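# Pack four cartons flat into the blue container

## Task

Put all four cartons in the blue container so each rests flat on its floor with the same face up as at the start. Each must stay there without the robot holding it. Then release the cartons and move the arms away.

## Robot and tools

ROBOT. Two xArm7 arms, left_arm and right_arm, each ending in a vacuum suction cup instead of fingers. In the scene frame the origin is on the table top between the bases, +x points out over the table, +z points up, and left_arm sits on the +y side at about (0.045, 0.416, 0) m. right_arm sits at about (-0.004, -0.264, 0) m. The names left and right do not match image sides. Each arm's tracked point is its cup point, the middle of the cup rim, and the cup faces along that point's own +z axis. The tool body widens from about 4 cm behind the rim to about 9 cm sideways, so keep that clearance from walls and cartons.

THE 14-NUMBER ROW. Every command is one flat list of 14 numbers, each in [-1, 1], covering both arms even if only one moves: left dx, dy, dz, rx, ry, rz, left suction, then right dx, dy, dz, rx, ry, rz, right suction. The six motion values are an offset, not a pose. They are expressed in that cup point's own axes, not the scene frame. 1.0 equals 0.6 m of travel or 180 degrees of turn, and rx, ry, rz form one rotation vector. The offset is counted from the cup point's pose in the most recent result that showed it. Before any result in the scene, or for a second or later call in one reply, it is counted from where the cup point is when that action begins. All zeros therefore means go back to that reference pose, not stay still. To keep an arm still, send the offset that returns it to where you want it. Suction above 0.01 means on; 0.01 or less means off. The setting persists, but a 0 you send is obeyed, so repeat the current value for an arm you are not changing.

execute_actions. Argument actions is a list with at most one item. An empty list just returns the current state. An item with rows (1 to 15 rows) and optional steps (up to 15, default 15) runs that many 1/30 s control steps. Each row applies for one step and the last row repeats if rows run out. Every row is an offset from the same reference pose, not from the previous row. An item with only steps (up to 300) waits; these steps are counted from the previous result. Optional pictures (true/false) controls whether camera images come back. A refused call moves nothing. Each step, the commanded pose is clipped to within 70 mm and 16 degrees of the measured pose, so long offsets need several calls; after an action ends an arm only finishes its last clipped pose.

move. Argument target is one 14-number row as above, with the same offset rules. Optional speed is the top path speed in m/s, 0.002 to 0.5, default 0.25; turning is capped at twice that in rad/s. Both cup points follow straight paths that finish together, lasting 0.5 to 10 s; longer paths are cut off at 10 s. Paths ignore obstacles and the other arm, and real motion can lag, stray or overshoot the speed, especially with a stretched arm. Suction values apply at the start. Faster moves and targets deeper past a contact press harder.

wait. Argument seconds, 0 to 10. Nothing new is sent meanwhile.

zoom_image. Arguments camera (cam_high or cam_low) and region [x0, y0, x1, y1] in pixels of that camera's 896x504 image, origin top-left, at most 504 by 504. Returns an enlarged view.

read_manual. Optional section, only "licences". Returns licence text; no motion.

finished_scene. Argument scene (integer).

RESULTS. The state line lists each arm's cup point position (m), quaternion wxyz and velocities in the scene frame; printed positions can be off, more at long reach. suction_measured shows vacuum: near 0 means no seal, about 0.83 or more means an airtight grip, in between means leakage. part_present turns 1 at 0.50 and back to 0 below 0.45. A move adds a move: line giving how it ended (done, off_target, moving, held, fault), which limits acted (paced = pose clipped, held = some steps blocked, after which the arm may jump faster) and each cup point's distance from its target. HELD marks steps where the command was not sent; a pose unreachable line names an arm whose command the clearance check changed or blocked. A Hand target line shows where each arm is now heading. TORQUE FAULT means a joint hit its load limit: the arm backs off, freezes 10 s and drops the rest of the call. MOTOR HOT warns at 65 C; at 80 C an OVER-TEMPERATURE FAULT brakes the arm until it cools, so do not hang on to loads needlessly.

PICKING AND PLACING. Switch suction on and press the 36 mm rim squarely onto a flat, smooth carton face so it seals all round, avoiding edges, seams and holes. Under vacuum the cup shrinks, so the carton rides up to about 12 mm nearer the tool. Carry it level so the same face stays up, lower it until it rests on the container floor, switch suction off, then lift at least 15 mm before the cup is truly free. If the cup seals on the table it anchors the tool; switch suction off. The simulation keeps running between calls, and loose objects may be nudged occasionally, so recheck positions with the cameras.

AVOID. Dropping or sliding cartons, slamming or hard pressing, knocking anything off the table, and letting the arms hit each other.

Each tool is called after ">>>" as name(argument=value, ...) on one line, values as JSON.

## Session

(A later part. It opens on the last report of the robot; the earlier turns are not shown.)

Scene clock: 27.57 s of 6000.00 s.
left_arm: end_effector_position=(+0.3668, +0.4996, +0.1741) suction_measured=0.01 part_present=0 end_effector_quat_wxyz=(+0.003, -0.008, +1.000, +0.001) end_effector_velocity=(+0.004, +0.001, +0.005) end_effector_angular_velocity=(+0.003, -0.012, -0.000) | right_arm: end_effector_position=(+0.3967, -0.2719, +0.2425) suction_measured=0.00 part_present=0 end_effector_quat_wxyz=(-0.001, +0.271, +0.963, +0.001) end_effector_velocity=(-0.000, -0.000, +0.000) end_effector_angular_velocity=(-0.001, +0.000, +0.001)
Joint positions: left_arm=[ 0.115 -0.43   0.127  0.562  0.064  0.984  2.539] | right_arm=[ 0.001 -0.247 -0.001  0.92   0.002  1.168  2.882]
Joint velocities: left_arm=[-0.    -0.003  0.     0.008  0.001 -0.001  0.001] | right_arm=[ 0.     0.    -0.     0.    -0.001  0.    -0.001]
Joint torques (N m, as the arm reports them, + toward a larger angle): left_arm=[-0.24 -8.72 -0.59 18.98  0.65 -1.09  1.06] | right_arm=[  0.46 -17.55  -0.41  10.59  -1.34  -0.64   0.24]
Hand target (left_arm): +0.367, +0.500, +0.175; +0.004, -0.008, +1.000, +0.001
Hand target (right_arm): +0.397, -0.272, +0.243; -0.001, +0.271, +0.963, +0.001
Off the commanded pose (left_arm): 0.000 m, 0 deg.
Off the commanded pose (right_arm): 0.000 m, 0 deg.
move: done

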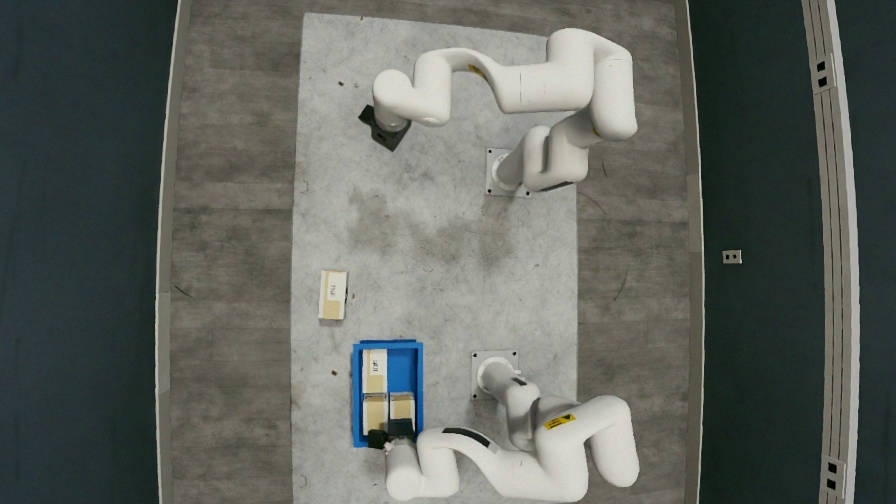

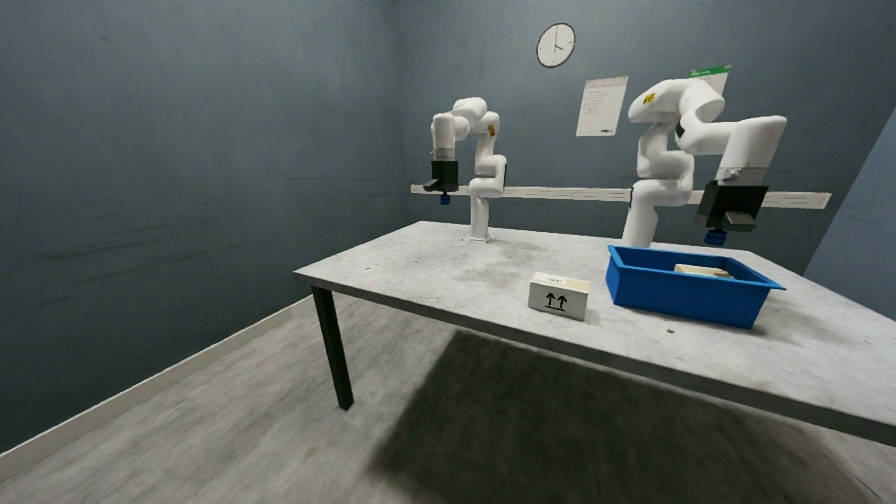

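>>> move(target=[-0.345,-0.613,0,0,0,0.022,0,0,0,0,0,0,0,0], speed=0.3)

>>> move(target=[0,0,0.13,0,0,0,1,0,0,0,0,0,0,0], speed=0.12)

>>> move(target=[0,0,0.035,0,0,0,1,0,0,0,0,0,0,0], speed=0.015)

>>> zoom_image(camera="cam_low", region=[500, 200, 650, 340])

Scene clock: 33.83 s of 6000.00 s.
left_arm: end_effector_position=(+0.5798, +0.1351, +0.1745) suction_measured=0.01 part_present=0 end_effector_quat_wxyz=(+0.003, +0.026, +1.000, +0.001) end_effector_velocity=(-0.004, -0.007, -0.002) end_effector_angular_velocity=(-0.001, +0.006, -0.012) | right_arm: end_effector_position=(+0.3967, -0.2719, +0.2425) suction_measured=0.00 part_present=0 end_effector_quat_wxyz=(-0.001, +0.271, +0.963, +0.001) end_effector_velocity=(+0.000, -0.000, -0.000) end_effector_angular_velocity=(-0.000, -0.000, -0.001)
Joint positions: left_arm=[-0.292  0.497 -0.252  1.635  0.135  1.149  1.842] | right_arm=[ 0.001 -0.247 -0.001  0.92   0.002  1.168  2.882]
Joint velocities: left_arm=[-0.007  0.006 -0.006  0.003 -0.     0.003  0.   ] | right_arm=[-0.     0.    -0.     0.    -0.    -0.001  0.   ]
Joint torques (N m, as the arm reports them, + toward a larger angle): left_arm=[  0.99 -29.46  -2.3   19.23   0.54  -1.23   0.64] | right_arm=[  0.32 -17.82  -0.42  10.42  -1.02  -0.91   0.21]
Hand target (left_arm): +0.580, +0.135, +0.174; +0.003, +0.026, +1.000, +0.001
Hand target (right_arm): +0.397, -0.272, +0.243; -0.001, +0.271, +0.963, +0.001
Off the commanded pose (left_arm): 0.000 m, 0 deg.
Off the commanded pose (right_arm): 0.000 m, 0 deg.
After step 90, 1.33 s passed at rest.
move: done

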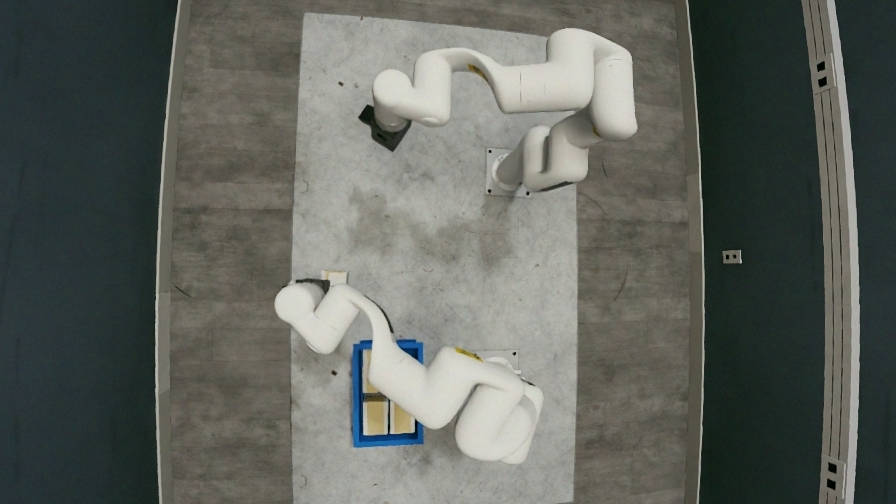

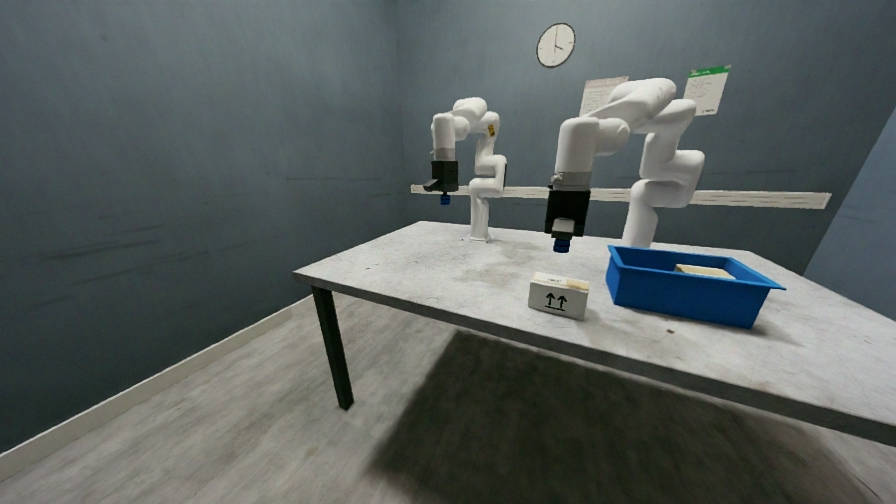

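Scene clock: 34.93 s of 6000.00 s.
left_arm: end_effector_position=(+0.5803, +0.1351, +0.0969) suction_measured=0.01 part_present=0 end_effector_quat_wxyz=(+0.004, +0.026, +1.000, +0.000) end_effector_velocity=(-0.003, +0.003, -0.006) end_effector_angular_velocity=(+0.006, +0.011, +0.002) | right_arm: end_effector_position=(+0.3967, -0.2719, +0.2425) suction_measured=0.00 part_present=0 end_effector_quat_wxyz=(-0.001, +0.271, +0.963, +0.001) end_effector_velocity=(+0.000, +0.000, +0.000) end_effector_angular_velocity=(+0.002, -0.001, -0.001)
Joint positions: left_arm=[-0.296  0.581 -0.237  1.535  0.162  0.967  1.824] | right_arm=[ 0.001 -0.247 -0.001  0.92   0.002  1.168  2.882]
Joint velocities: left_arm=[ 0.001  0.006  0.002 -0.006  0.001  0.    -0.001] | right_arm=[ 0.    -0.    -0.     0.001  0.002 -0.001  0.001]
Joint torques (N m, as the arm reports them, + toward a larger angle): left_arm=[  0.05 -30.82  -3.24  18.08   0.2   -1.16   0.85] | right_arm=[  0.39 -17.82  -0.72  10.46  -0.82  -0.71   0.31]
Hand target (left_arm): +0.580, +0.135, +0.096; +0.003, +0.026, +1.000, +0.001
Hand target (right_arm): +0.397, -0.272, +0.243; -0.001, +0.271, +0.963, +0.001
Off the commanded pose (left_arm): 0.000 m, 0 deg.
Off the commanded pose (right_arm): 0.000 m, 0 deg.
move: done

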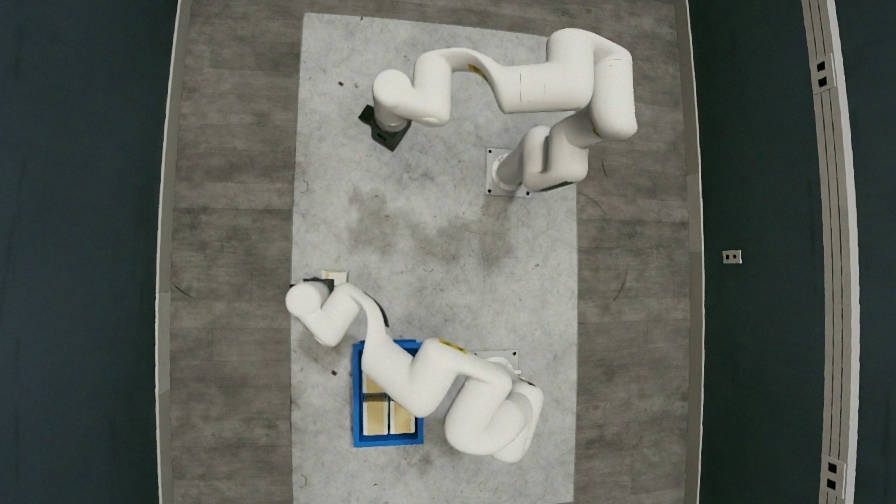

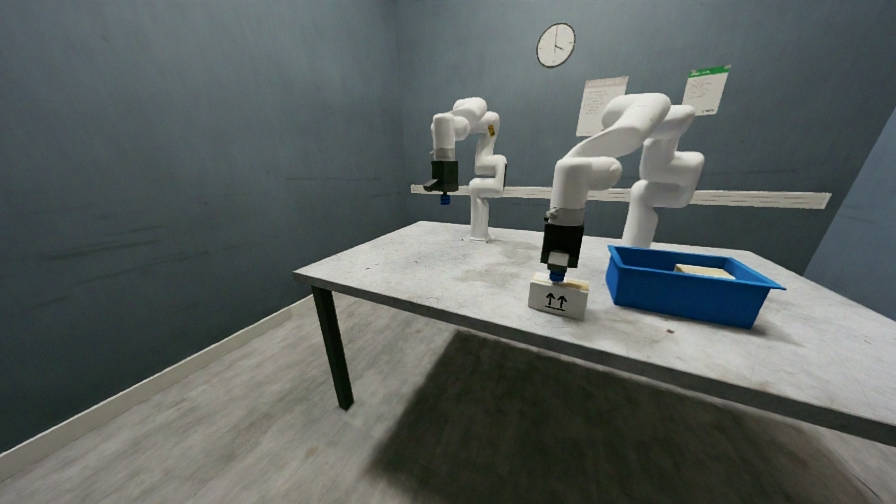

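Scene clock: 36.57 s of 6000.00 s.
left_arm: end_effector_position=(+0.5803, +0.1352, +0.0758) suction_measured=0.95 part_present=1 end_effector_quat_wxyz=(+0.004, +0.026, +1.000, +0.001) end_effector_velocity=(+0.001, -0.002, +0.003) end_effector_angular_velocity=(-0.005, -0.006, -0.000) | right_arm: end_effector_position=(+0.3967, -0.2719, +0.2425) suction_measured=0.00 part_present=0 end_effector_quat_wxyz=(-0.001, +0.271, +0.963, +0.001) end_effector_velocity=(-0.000, -0.000, -0.000) end_effector_angular_velocity=(-0.001, +0.001, +0.001)
Joint positions: left_arm=[-0.299  0.611 -0.231  1.519  0.171  0.922  1.818] | right_arm=[ 0.001 -0.247 -0.001  0.92   0.002  1.168  2.882]
Joint velocities: left_arm=[-0.    -0.003 -0.001  0.003 -0.002 -0.001  0.001] | right_arm=[-0.     0.    -0.    -0.    -0.002  0.    -0.   ]
Joint torques (N m, as the arm reports them, + toward a larger angle): left_arm=[  0.46 -31.7   -3.43  18.97   0.5   -1.55   0.63] | right_arm=[  0.18 -18.24  -0.61  10.47  -1.05  -0.83   0.52]
Hand target (left_arm): +0.580, +0.135, +0.076; +0.004, +0.026, +1.000, +0.000
Hand target (right_arm): +0.397, -0.272, +0.243; -0.001, +0.271, +0.963, +0.001
Off the commanded pose (left_arm): 0.000 m, 0 deg.
Off the commanded pose (right_arm): 0.000 m, 0 deg.
move: done

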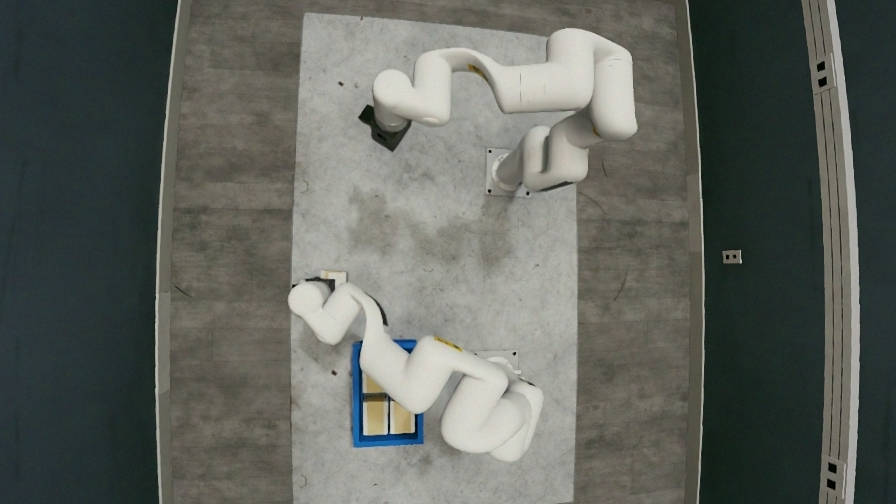

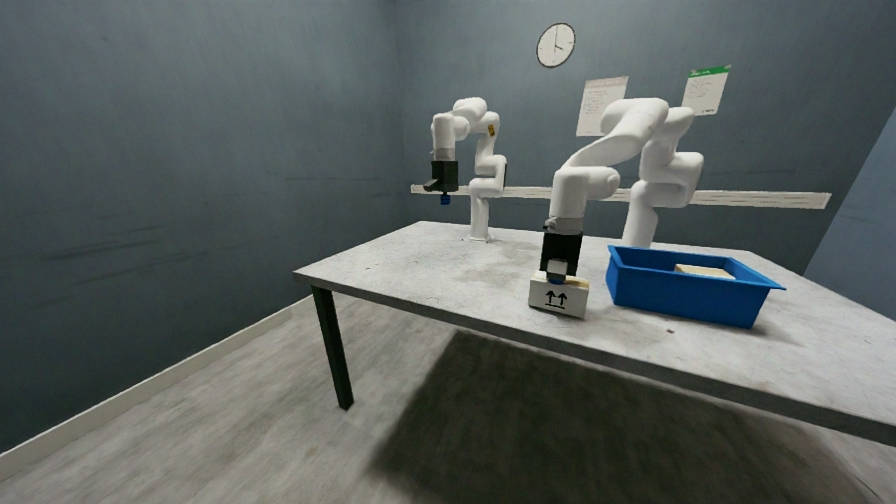

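Region (500, 200, 650, 340) of cam_low's 896x504 image, scaled by 3.360, with more detail than that image has; it fills the top 470 rows of this view, and the rest is white.

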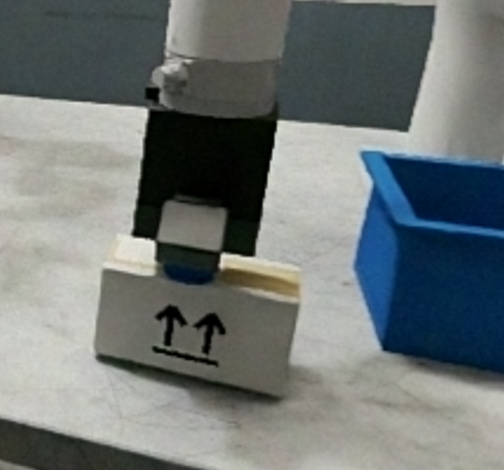

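>>> move(target=[0,0,-0.215,0,0,-0.02,1,0,0,0,0,0,0,0], speed=0.15)

>>> move(target=[0.355,0.37,0,0,0,0,1,0,0,0,0,0,0,0], speed=0.25)

>>> zoom_image(camera="cam_high", region=[330, 320, 460, 460])

>>> zoom_image(camera="cam_low", region=[590, 160, 800, 340])

Scene clock: 42.47 s of 6000.00 s.
left_arm: end_effector_position=(+0.5796, +0.1352, +0.2042) suction_measured=0.96 part_present=1 end_effector_quat_wxyz=(+0.003, -0.005, +1.000, +0.001) end_effector_velocity=(+0.004, -0.003, +0.011) end_effector_angular_velocity=(-0.010, -0.022, -0.001) | right_arm: end_effector_position=(+0.3967, -0.2719, +0.2425) suction_measured=0.00 part_present=0 end_effector_quat_wxyz=(-0.001, +0.271, +0.963, +0.001) end_effector_velocity=(-0.000, +0.000, -0.000) end_effector_angular_velocity=(+0.002, +0.000, -0.004)
Joint positions: left_arm=[-0.301  0.477 -0.245  1.693  0.123  1.225  1.787] | right_arm=[ 0.001 -0.247 -0.001  0.92   0.002  1.168  2.882]
Joint velocities: left_arm=[-0.001 -0.009 -0.002  0.012  0.001 -0.003  0.   ] | right_arm=[-0.    -0.    -0.    -0.001  0.002 -0.     0.003]
Joint torques (N m, as the arm reports them, + toward a larger angle): left_arm=[  0.42 -30.43  -2.66  20.72   0.38  -1.3    0.71] | right_arm=[  0.65 -17.63  -0.49  10.5   -1.1   -0.75   0.44]
Hand target (left_arm): +0.580, +0.135, +0.205; +0.004, -0.005, +1.000, +0.000
Hand target (right_arm): +0.397, -0.272, +0.243; -0.001, +0.271, +0.963, +0.001
Off the commanded pose (left_arm): 0.001 m, 0 deg.
Off the commanded pose (right_arm): 0.000 m, 0 deg.
After step 90, 1.57 s passed at rest.
move: done

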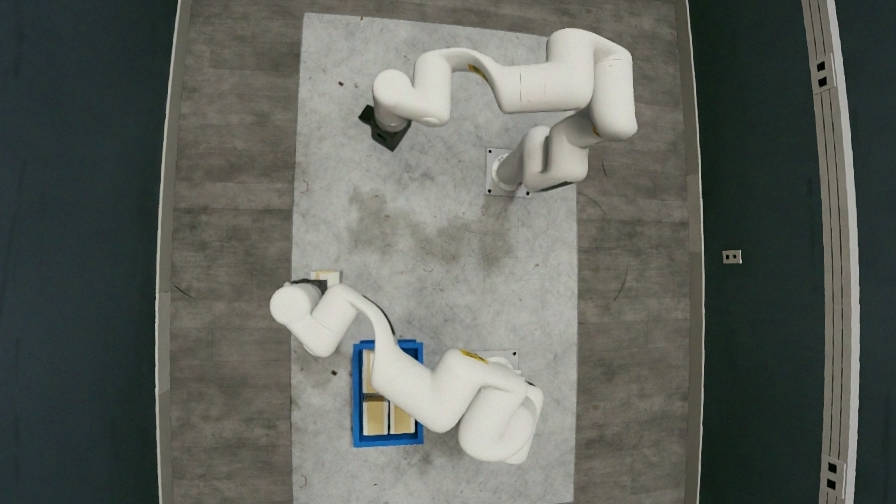

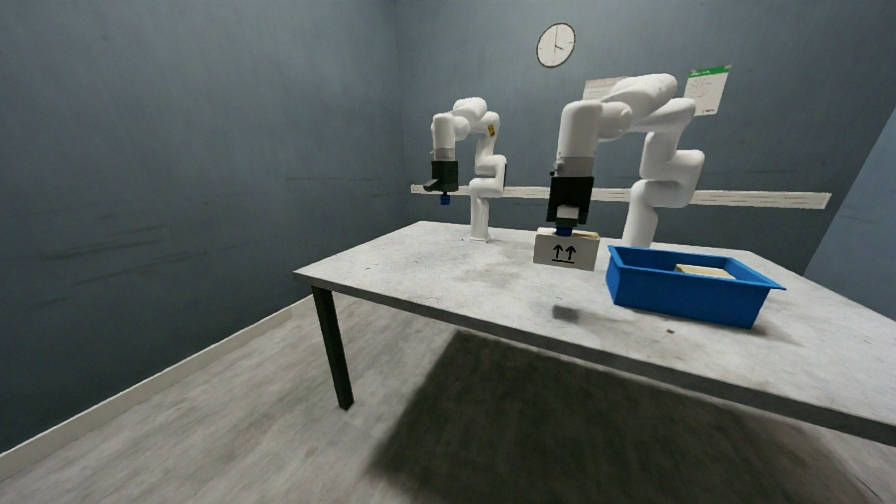

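Scene clock: 44.13 s of 6000.00 s.
left_arm: end_effector_position=(+0.3645, +0.3547, +0.2041) suction_measured=0.96 part_present=1 end_effector_quat_wxyz=(+0.003, -0.005, +1.000, +0.000) end_effector_velocity=(-0.002, +0.002, -0.002) end_effector_angular_velocity=(+0.000, +0.005, +0.005) | right_arm: end_effector_position=(+0.3967, -0.2719, +0.2425) suction_measured=0.00 part_present=0 end_effector_quat_wxyz=(-0.001, +0.271, +0.963, +0.001) end_effector_velocity=(+0.000, -0.000, +0.001) end_effector_angular_velocity=(-0.000, -0.002, +0.001)
Joint positions: left_arm=[-0.1   -0.491 -0.086  0.604 -0.044  1.089  2.194] | right_arm=[ 0.001 -0.247 -0.001  0.92   0.002  1.168  2.882]
Joint velocities: left_arm=[ 0.002 -0.002  0.003 -0.007  0.001  0.001  0.   ] | right_arm=[-0.    -0.    -0.     0.001 -0.    -0.    -0.001]
Joint torques (N m, as the arm reports them, + toward a larger angle): left_arm=[-0.83 -8.75  0.87 20.34  0.27 -1.2   0.86] | right_arm=[  0.73 -17.86  -0.46  10.38  -1.22  -0.76   0.37]
Hand target (left_arm): +0.364, +0.355, +0.204; +0.003, -0.005, +1.000, +0.000
Hand target (right_arm): +0.397, -0.272, +0.243; -0.001, +0.271, +0.963, +0.001
Off the commanded pose (left_arm): 0.001 m, 0 deg.
Off the commanded pose (right_arm): 0.000 m, 0 deg.
move: done

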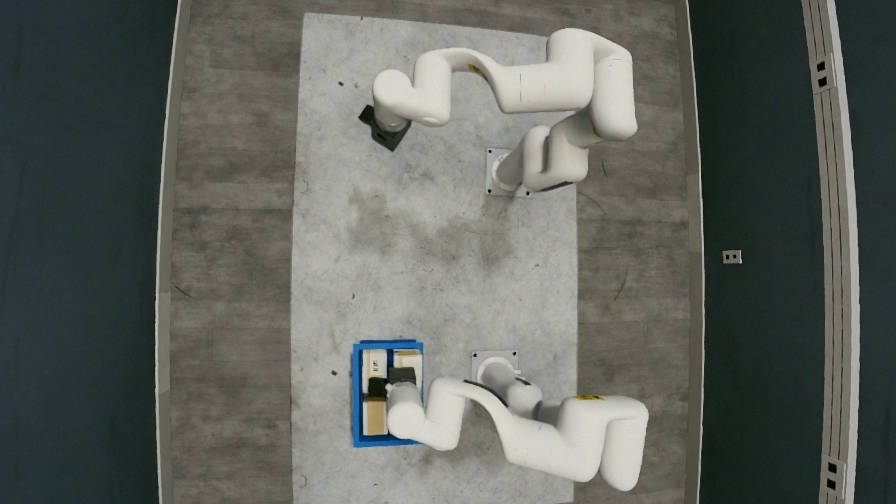

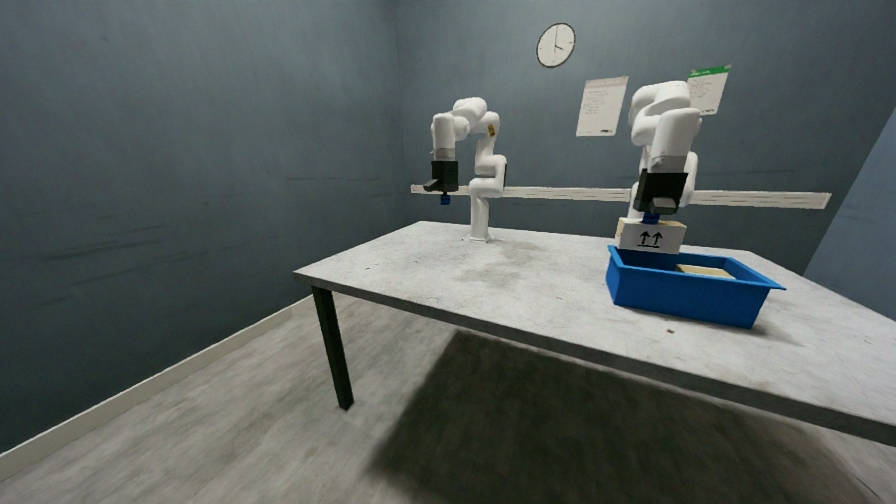

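Region (330, 320, 460, 460) of cam_high's 896x504 image, scaled by 3.600, with more detail than that image has; it fills the left 468 columns of this view, and the rest is white.

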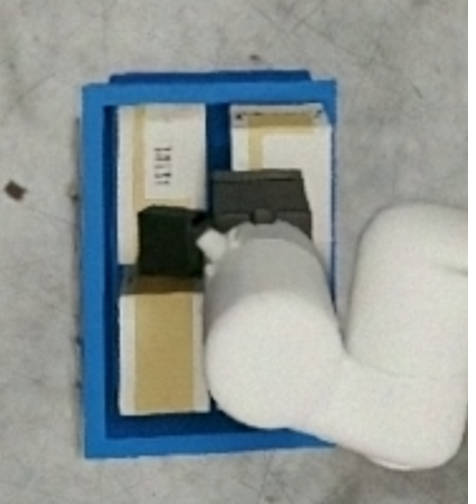

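Region (590, 160, 800, 340) of cam_low's 896x504 image, scaled by 2.400, with more detail than that image has; it fills the top 432 rows of this view, and the rest is white.

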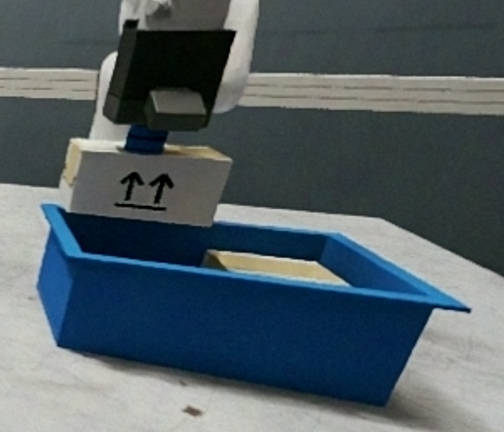

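>>> move(target=[-0.021,0.015,0.015,0,0,0,1,0,0,0,0,0,0,0], speed=0.05)

>>> move(target=[0,0,0.06,0,0,0,1,0,0,0,0,0,0,0], speed=0.03)

>>> zoom_image(camera="cam_high", region=[330, 320, 460, 460])

>>> zoom_image(camera="cam_low", region=[590, 160, 800, 340])

Scene clock: 48.80 s of 6000.00 s.
left_arm: end_effector_position=(+0.3771, +0.3638, +0.1952) suction_measured=0.96 part_present=1 end_effector_quat_wxyz=(+0.003, -0.005, +1.000, +0.000) end_effector_velocity=(+0.001, -0.001, +0.001) end_effector_angular_velocity=(+0.000, -0.004, -0.003) | right_arm: end_effector_position=(+0.3967, -0.2719, +0.2425) suction_measured=0.00 part_present=0 end_effector_quat_wxyz=(-0.001, +0.271, +0.963, +0.001) end_effector_velocity=(-0.001, +0.000, -0.001) end_effector_angular_velocity=(-0.001, +0.003, +0.002)
Joint positions: left_arm=[-0.086 -0.44  -0.069  0.616 -0.032  1.049  2.217] | right_arm=[ 0.001 -0.247 -0.001  0.92   0.002  1.168  2.882]
Joint velocities: left_arm=[-0.001 -0.001 -0.001  0.002  0.    -0.001  0.001] | right_arm=[ 0.001 -0.    -0.    -0.003 -0.001  0.001 -0.   ]
Joint torques (N m, as the arm reports them, + toward a larger angle): left_arm=[-0.16 -9.25  1.02 20.34  0.37 -1.18  1.16] | right_arm=[  0.1  -17.57  -0.16  10.23  -1.    -0.79   0.45]
Hand target (left_arm): +0.377, +0.364, +0.195; +0.003, -0.005, +1.000, +0.000
Hand target (right_arm): +0.397, -0.272, +0.243; -0.001, +0.271, +0.963, +0.001
Off the commanded pose (left_arm): 0.000 m, 0 deg.
Off the commanded pose (right_arm): 0.000 m, 0 deg.
After step 90, 0.93 s passed at rest.
move: done

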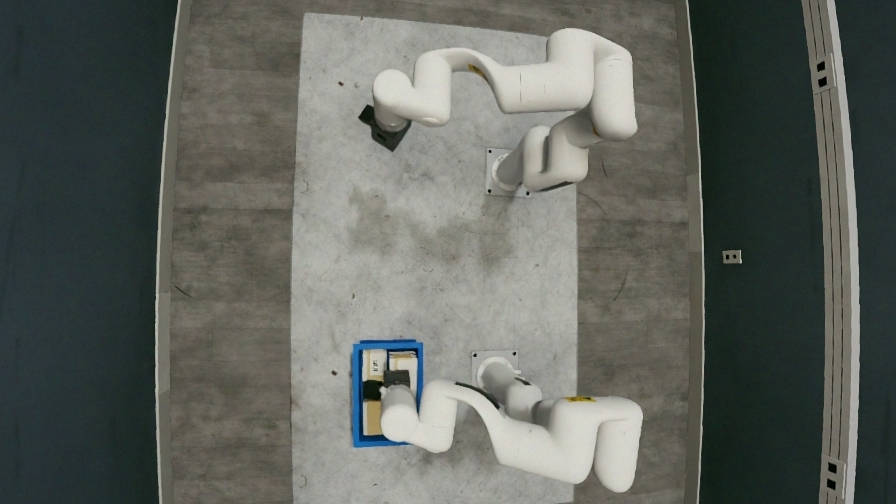

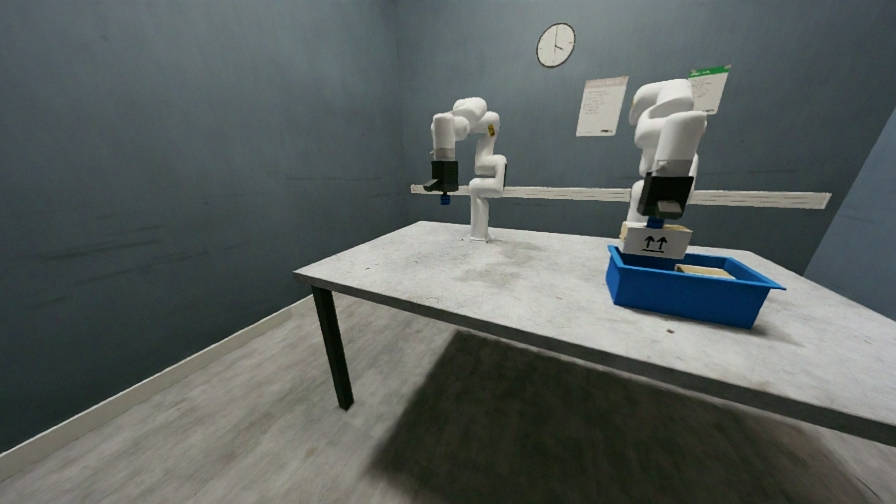

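Scene clock: 50.27 s of 6000.00 s.
left_arm: end_effector_position=(+0.3773, +0.3639, +0.1593) suction_measured=0.96 part_present=1 end_effector_quat_wxyz=(+0.003, -0.005, +1.000, +0.000) end_effector_velocity=(+0.003, -0.001, +0.002) end_effector_angular_velocity=(-0.002, -0.009, -0.001) | right_arm: end_effector_position=(+0.3967, -0.2719, +0.2425) suction_measured=0.00 part_present=0 end_effector_quat_wxyz=(-0.001, +0.271, +0.963, +0.001) end_effector_velocity=(+0.000, -0.000, +0.000) end_effector_angular_velocity=(+0.001, -0.001, -0.001)
Joint positions: left_arm=[-0.086 -0.389 -0.073  0.546 -0.032  0.929  2.215] | right_arm=[ 0.001 -0.247 -0.001  0.92   0.002  1.168  2.882]
Joint velocities: left_arm=[-0.    -0.002 -0.001  0.004 -0.001 -0.004  0.001] | right_arm=[-0.001  0.     0.    -0.     0.001 -0.001 -0.   ]
Joint torques (N m, as the arm reports them, + toward a larger angle): left_arm=[-1.31 -9.53  1.06 19.54  0.18 -1.6   0.53] | right_arm=[  0.39 -17.54  -0.45  10.33  -0.91  -0.68   0.35]
Hand target (left_arm): +0.377, +0.364, +0.159; +0.003, -0.005, +1.000, +0.000
Hand target (right_arm): +0.397, -0.272, +0.243; -0.001, +0.271, +0.963, +0.001
Off the commanded pose (left_arm): 0.000 m, 0 deg.
Off the commanded pose (right_arm): 0.000 m, 0 deg.
move: done

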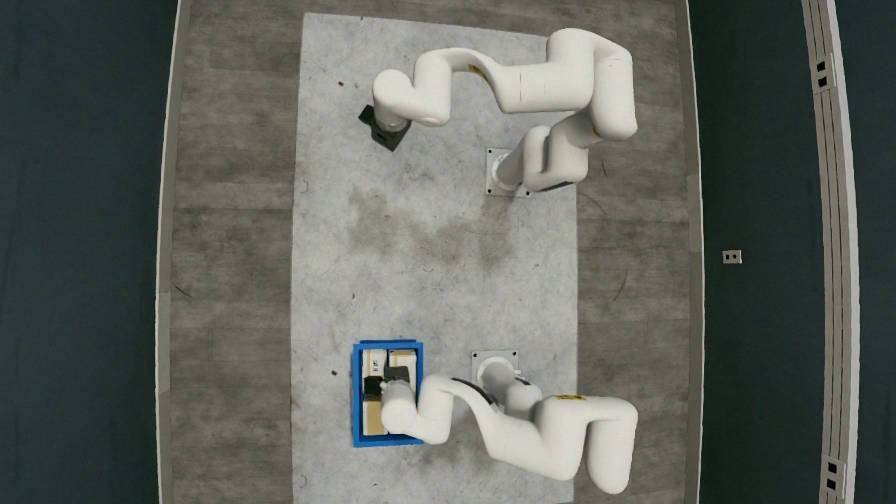

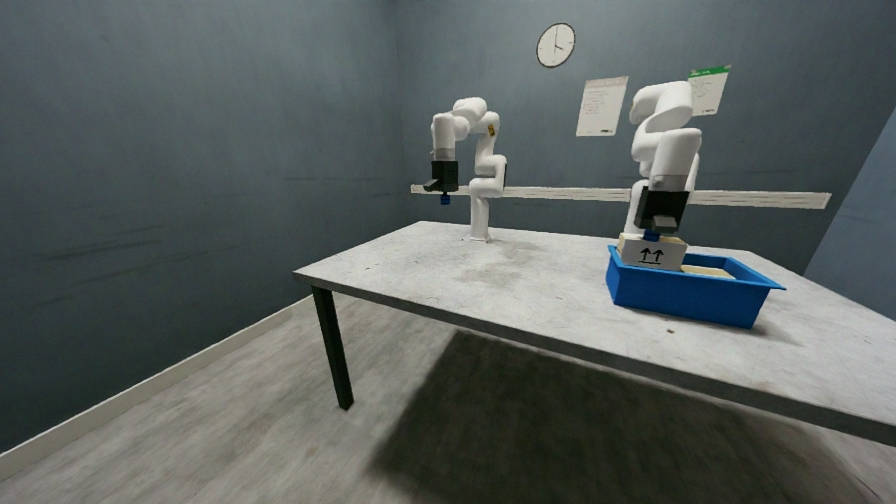

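Region (330, 320, 460, 460) of cam_high's 896x504 image, scaled by 3.600, with more detail than that image has; it fills the left 468 columns of this view, and the rest is white.

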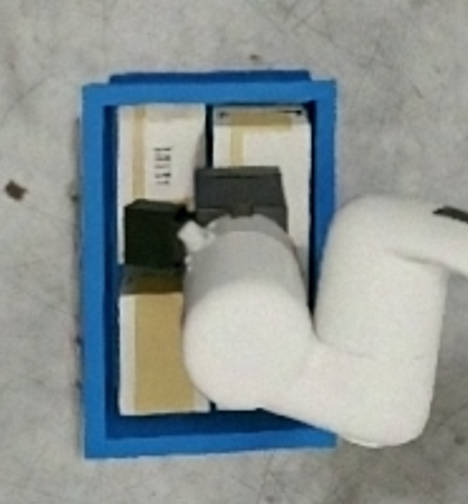

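Region (590, 160, 800, 340) of cam_low's 896x504 image, scaled by 2.400, with more detail than that image has; it fills the top 432 rows of this view, and the rest is white.

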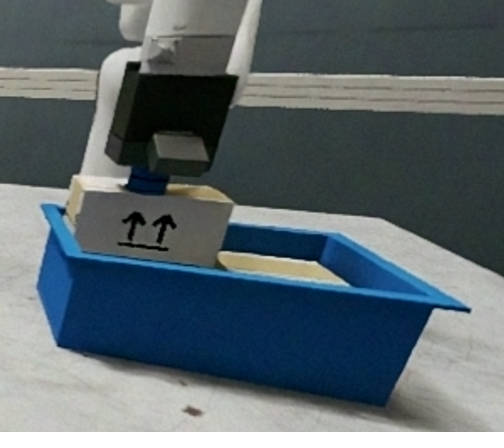

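>>> move(target=[0,-0.003,0.12,0,0,0,1,0,0,0,0,0,0,0], speed=0.025)

>>> move(target=[0,0,0.014,0,0,0,1,0,0,0,0,0,0,0], speed=0.008)

Scene clock: 55.83 s of 6000.00 s.
left_arm: end_effector_position=(+0.3775, +0.3622, +0.0873) suction_measured=0.96 part_present=1 end_effector_quat_wxyz=(+0.003, -0.005, +1.000, +0.001) end_effector_velocity=(+0.001, -0.000, +0.001) end_effector_angular_velocity=(-0.001, -0.003, +0.001) | right_arm: end_effector_position=(+0.3967, -0.2719, +0.2425) suction_measured=0.00 part_present=0 end_effector_quat_wxyz=(-0.001, +0.271, +0.963, +0.001) end_effector_velocity=(+0.000, +0.000, +0.000) end_effector_angular_velocity=(+0.001, -0.001, -0.000)
Joint positions: left_arm=[-0.085 -0.226 -0.084  0.448 -0.027  0.667  2.204] | right_arm=[ 0.001 -0.247 -0.001  0.92   0.002  1.168  2.882]
Joint velocities: left_arm=[-0.    -0.001 -0.     0.001 -0.001 -0.001 -0.   ] | right_arm=[ 0.     0.     0.     0.001  0.001  0.001 -0.   ]
Joint torques (N m, as the arm reports them, + toward a larger angle): left_arm=[  0.03 -12.53   0.61  17.11   0.45  -1.32   0.57] | right_arm=[  0.69 -17.72  -0.22  10.27  -1.1   -0.76   0.31]
Hand target (left_arm): +0.378, +0.362, +0.087; +0.003, -0.005, +1.000, +0.001
Hand target (right_arm): +0.397, -0.272, +0.243; -0.001, +0.271, +0.963, +0.001
Off the commanded pose (left_arm): 0.000 m, 0 deg.
Off the commanded pose (right_arm): 0.000 m, 0 deg.
move: done

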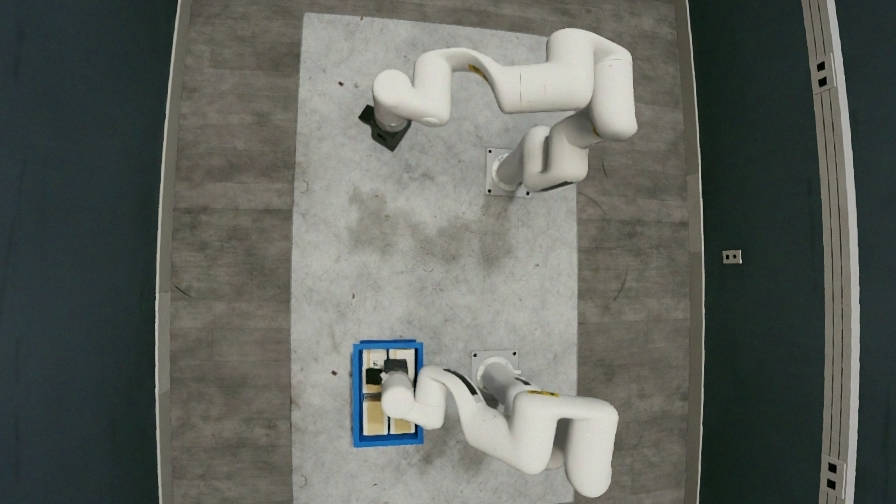

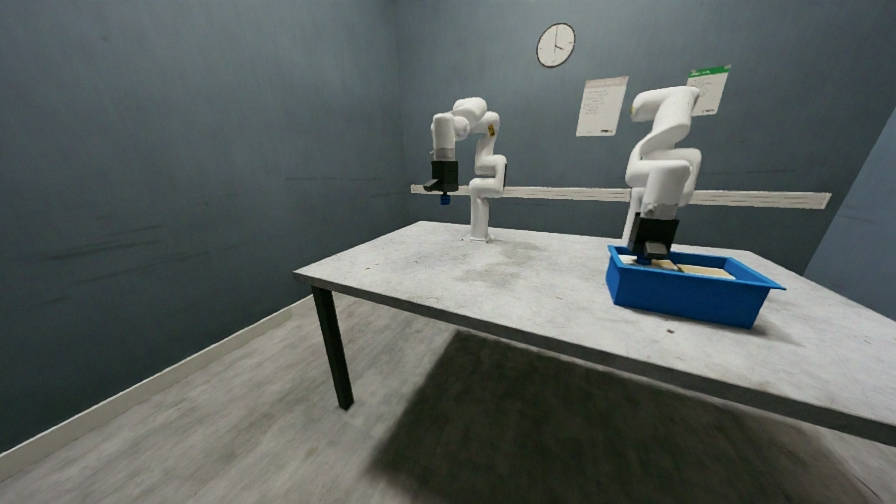

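Scene clock: 57.10 s of 6000.00 s.
left_arm: end_effector_position=(+0.3783, +0.3622, +0.0797) suction_measured=0.96 part_present=1 end_effector_quat_wxyz=(+0.004, -0.005, +1.000, +0.000) end_effector_velocity=(+0.000, +0.000, -0.000) end_effector_angular_velocity=(+0.000, -0.000, +0.001) | right_arm: end_effector_position=(+0.3967, -0.2719, +0.2425) suction_measured=0.00 part_present=0 end_effector_quat_wxyz=(-0.001, +0.271, +0.963, +0.001) end_effector_velocity=(-0.000, -0.000, -0.000) end_effector_angular_velocity=(-0.002, +0.000, +0.002)
Joint positions: left_arm=[-0.084 -0.203 -0.085  0.441 -0.025  0.636  2.202] | right_arm=[ 0.001 -0.247 -0.001  0.92   0.002  1.168  2.882]
Joint velocities: left_arm=[-0.     0.001  0.001 -0.001  0.001 -0.002 -0.002] | right_arm=[ 0.    -0.    -0.    -0.001 -0.002  0.    -0.001]
Joint torques (N m, as the arm reports them, + toward a larger angle): left_arm=[ 0.08 -9.06 -0.14 14.46  0.38 -1.73  0.57] | right_arm=[ -0.19 -17.84  -0.3   10.11  -1.35  -0.71   0.48]
Hand target (left_arm): +0.378, +0.362, +0.079; +0.003, -0.005, +1.000, +0.001
Hand target (right_arm): +0.397, -0.272, +0.243; -0.001, +0.271, +0.963, +0.001
Off the commanded pose (left_arm): 0.001 m, 0 deg.
Off the commanded pose (right_arm): 0.000 m, 0 deg.
move: done

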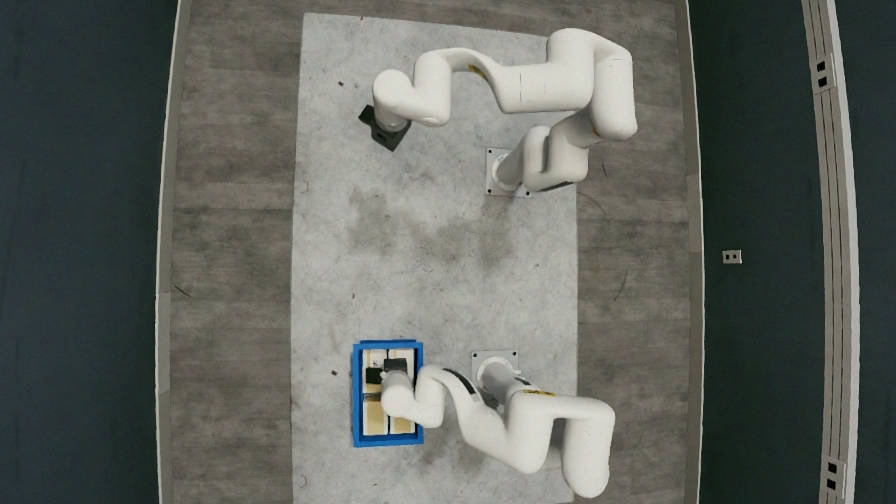

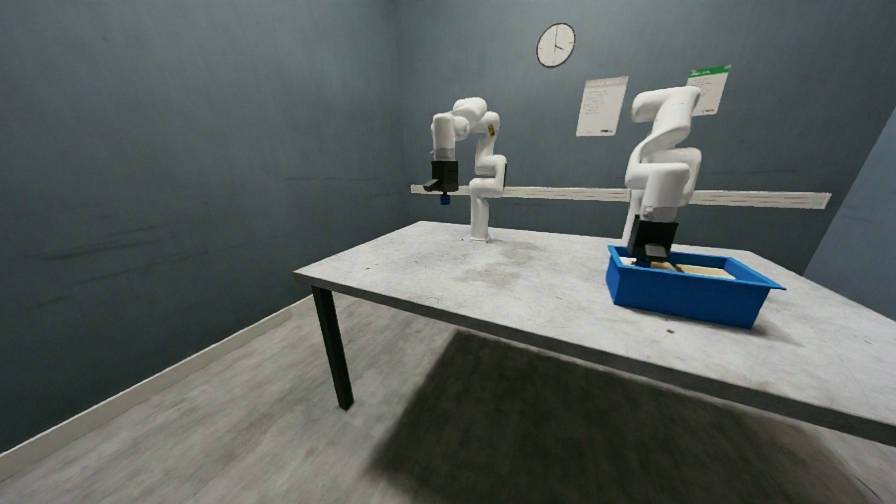

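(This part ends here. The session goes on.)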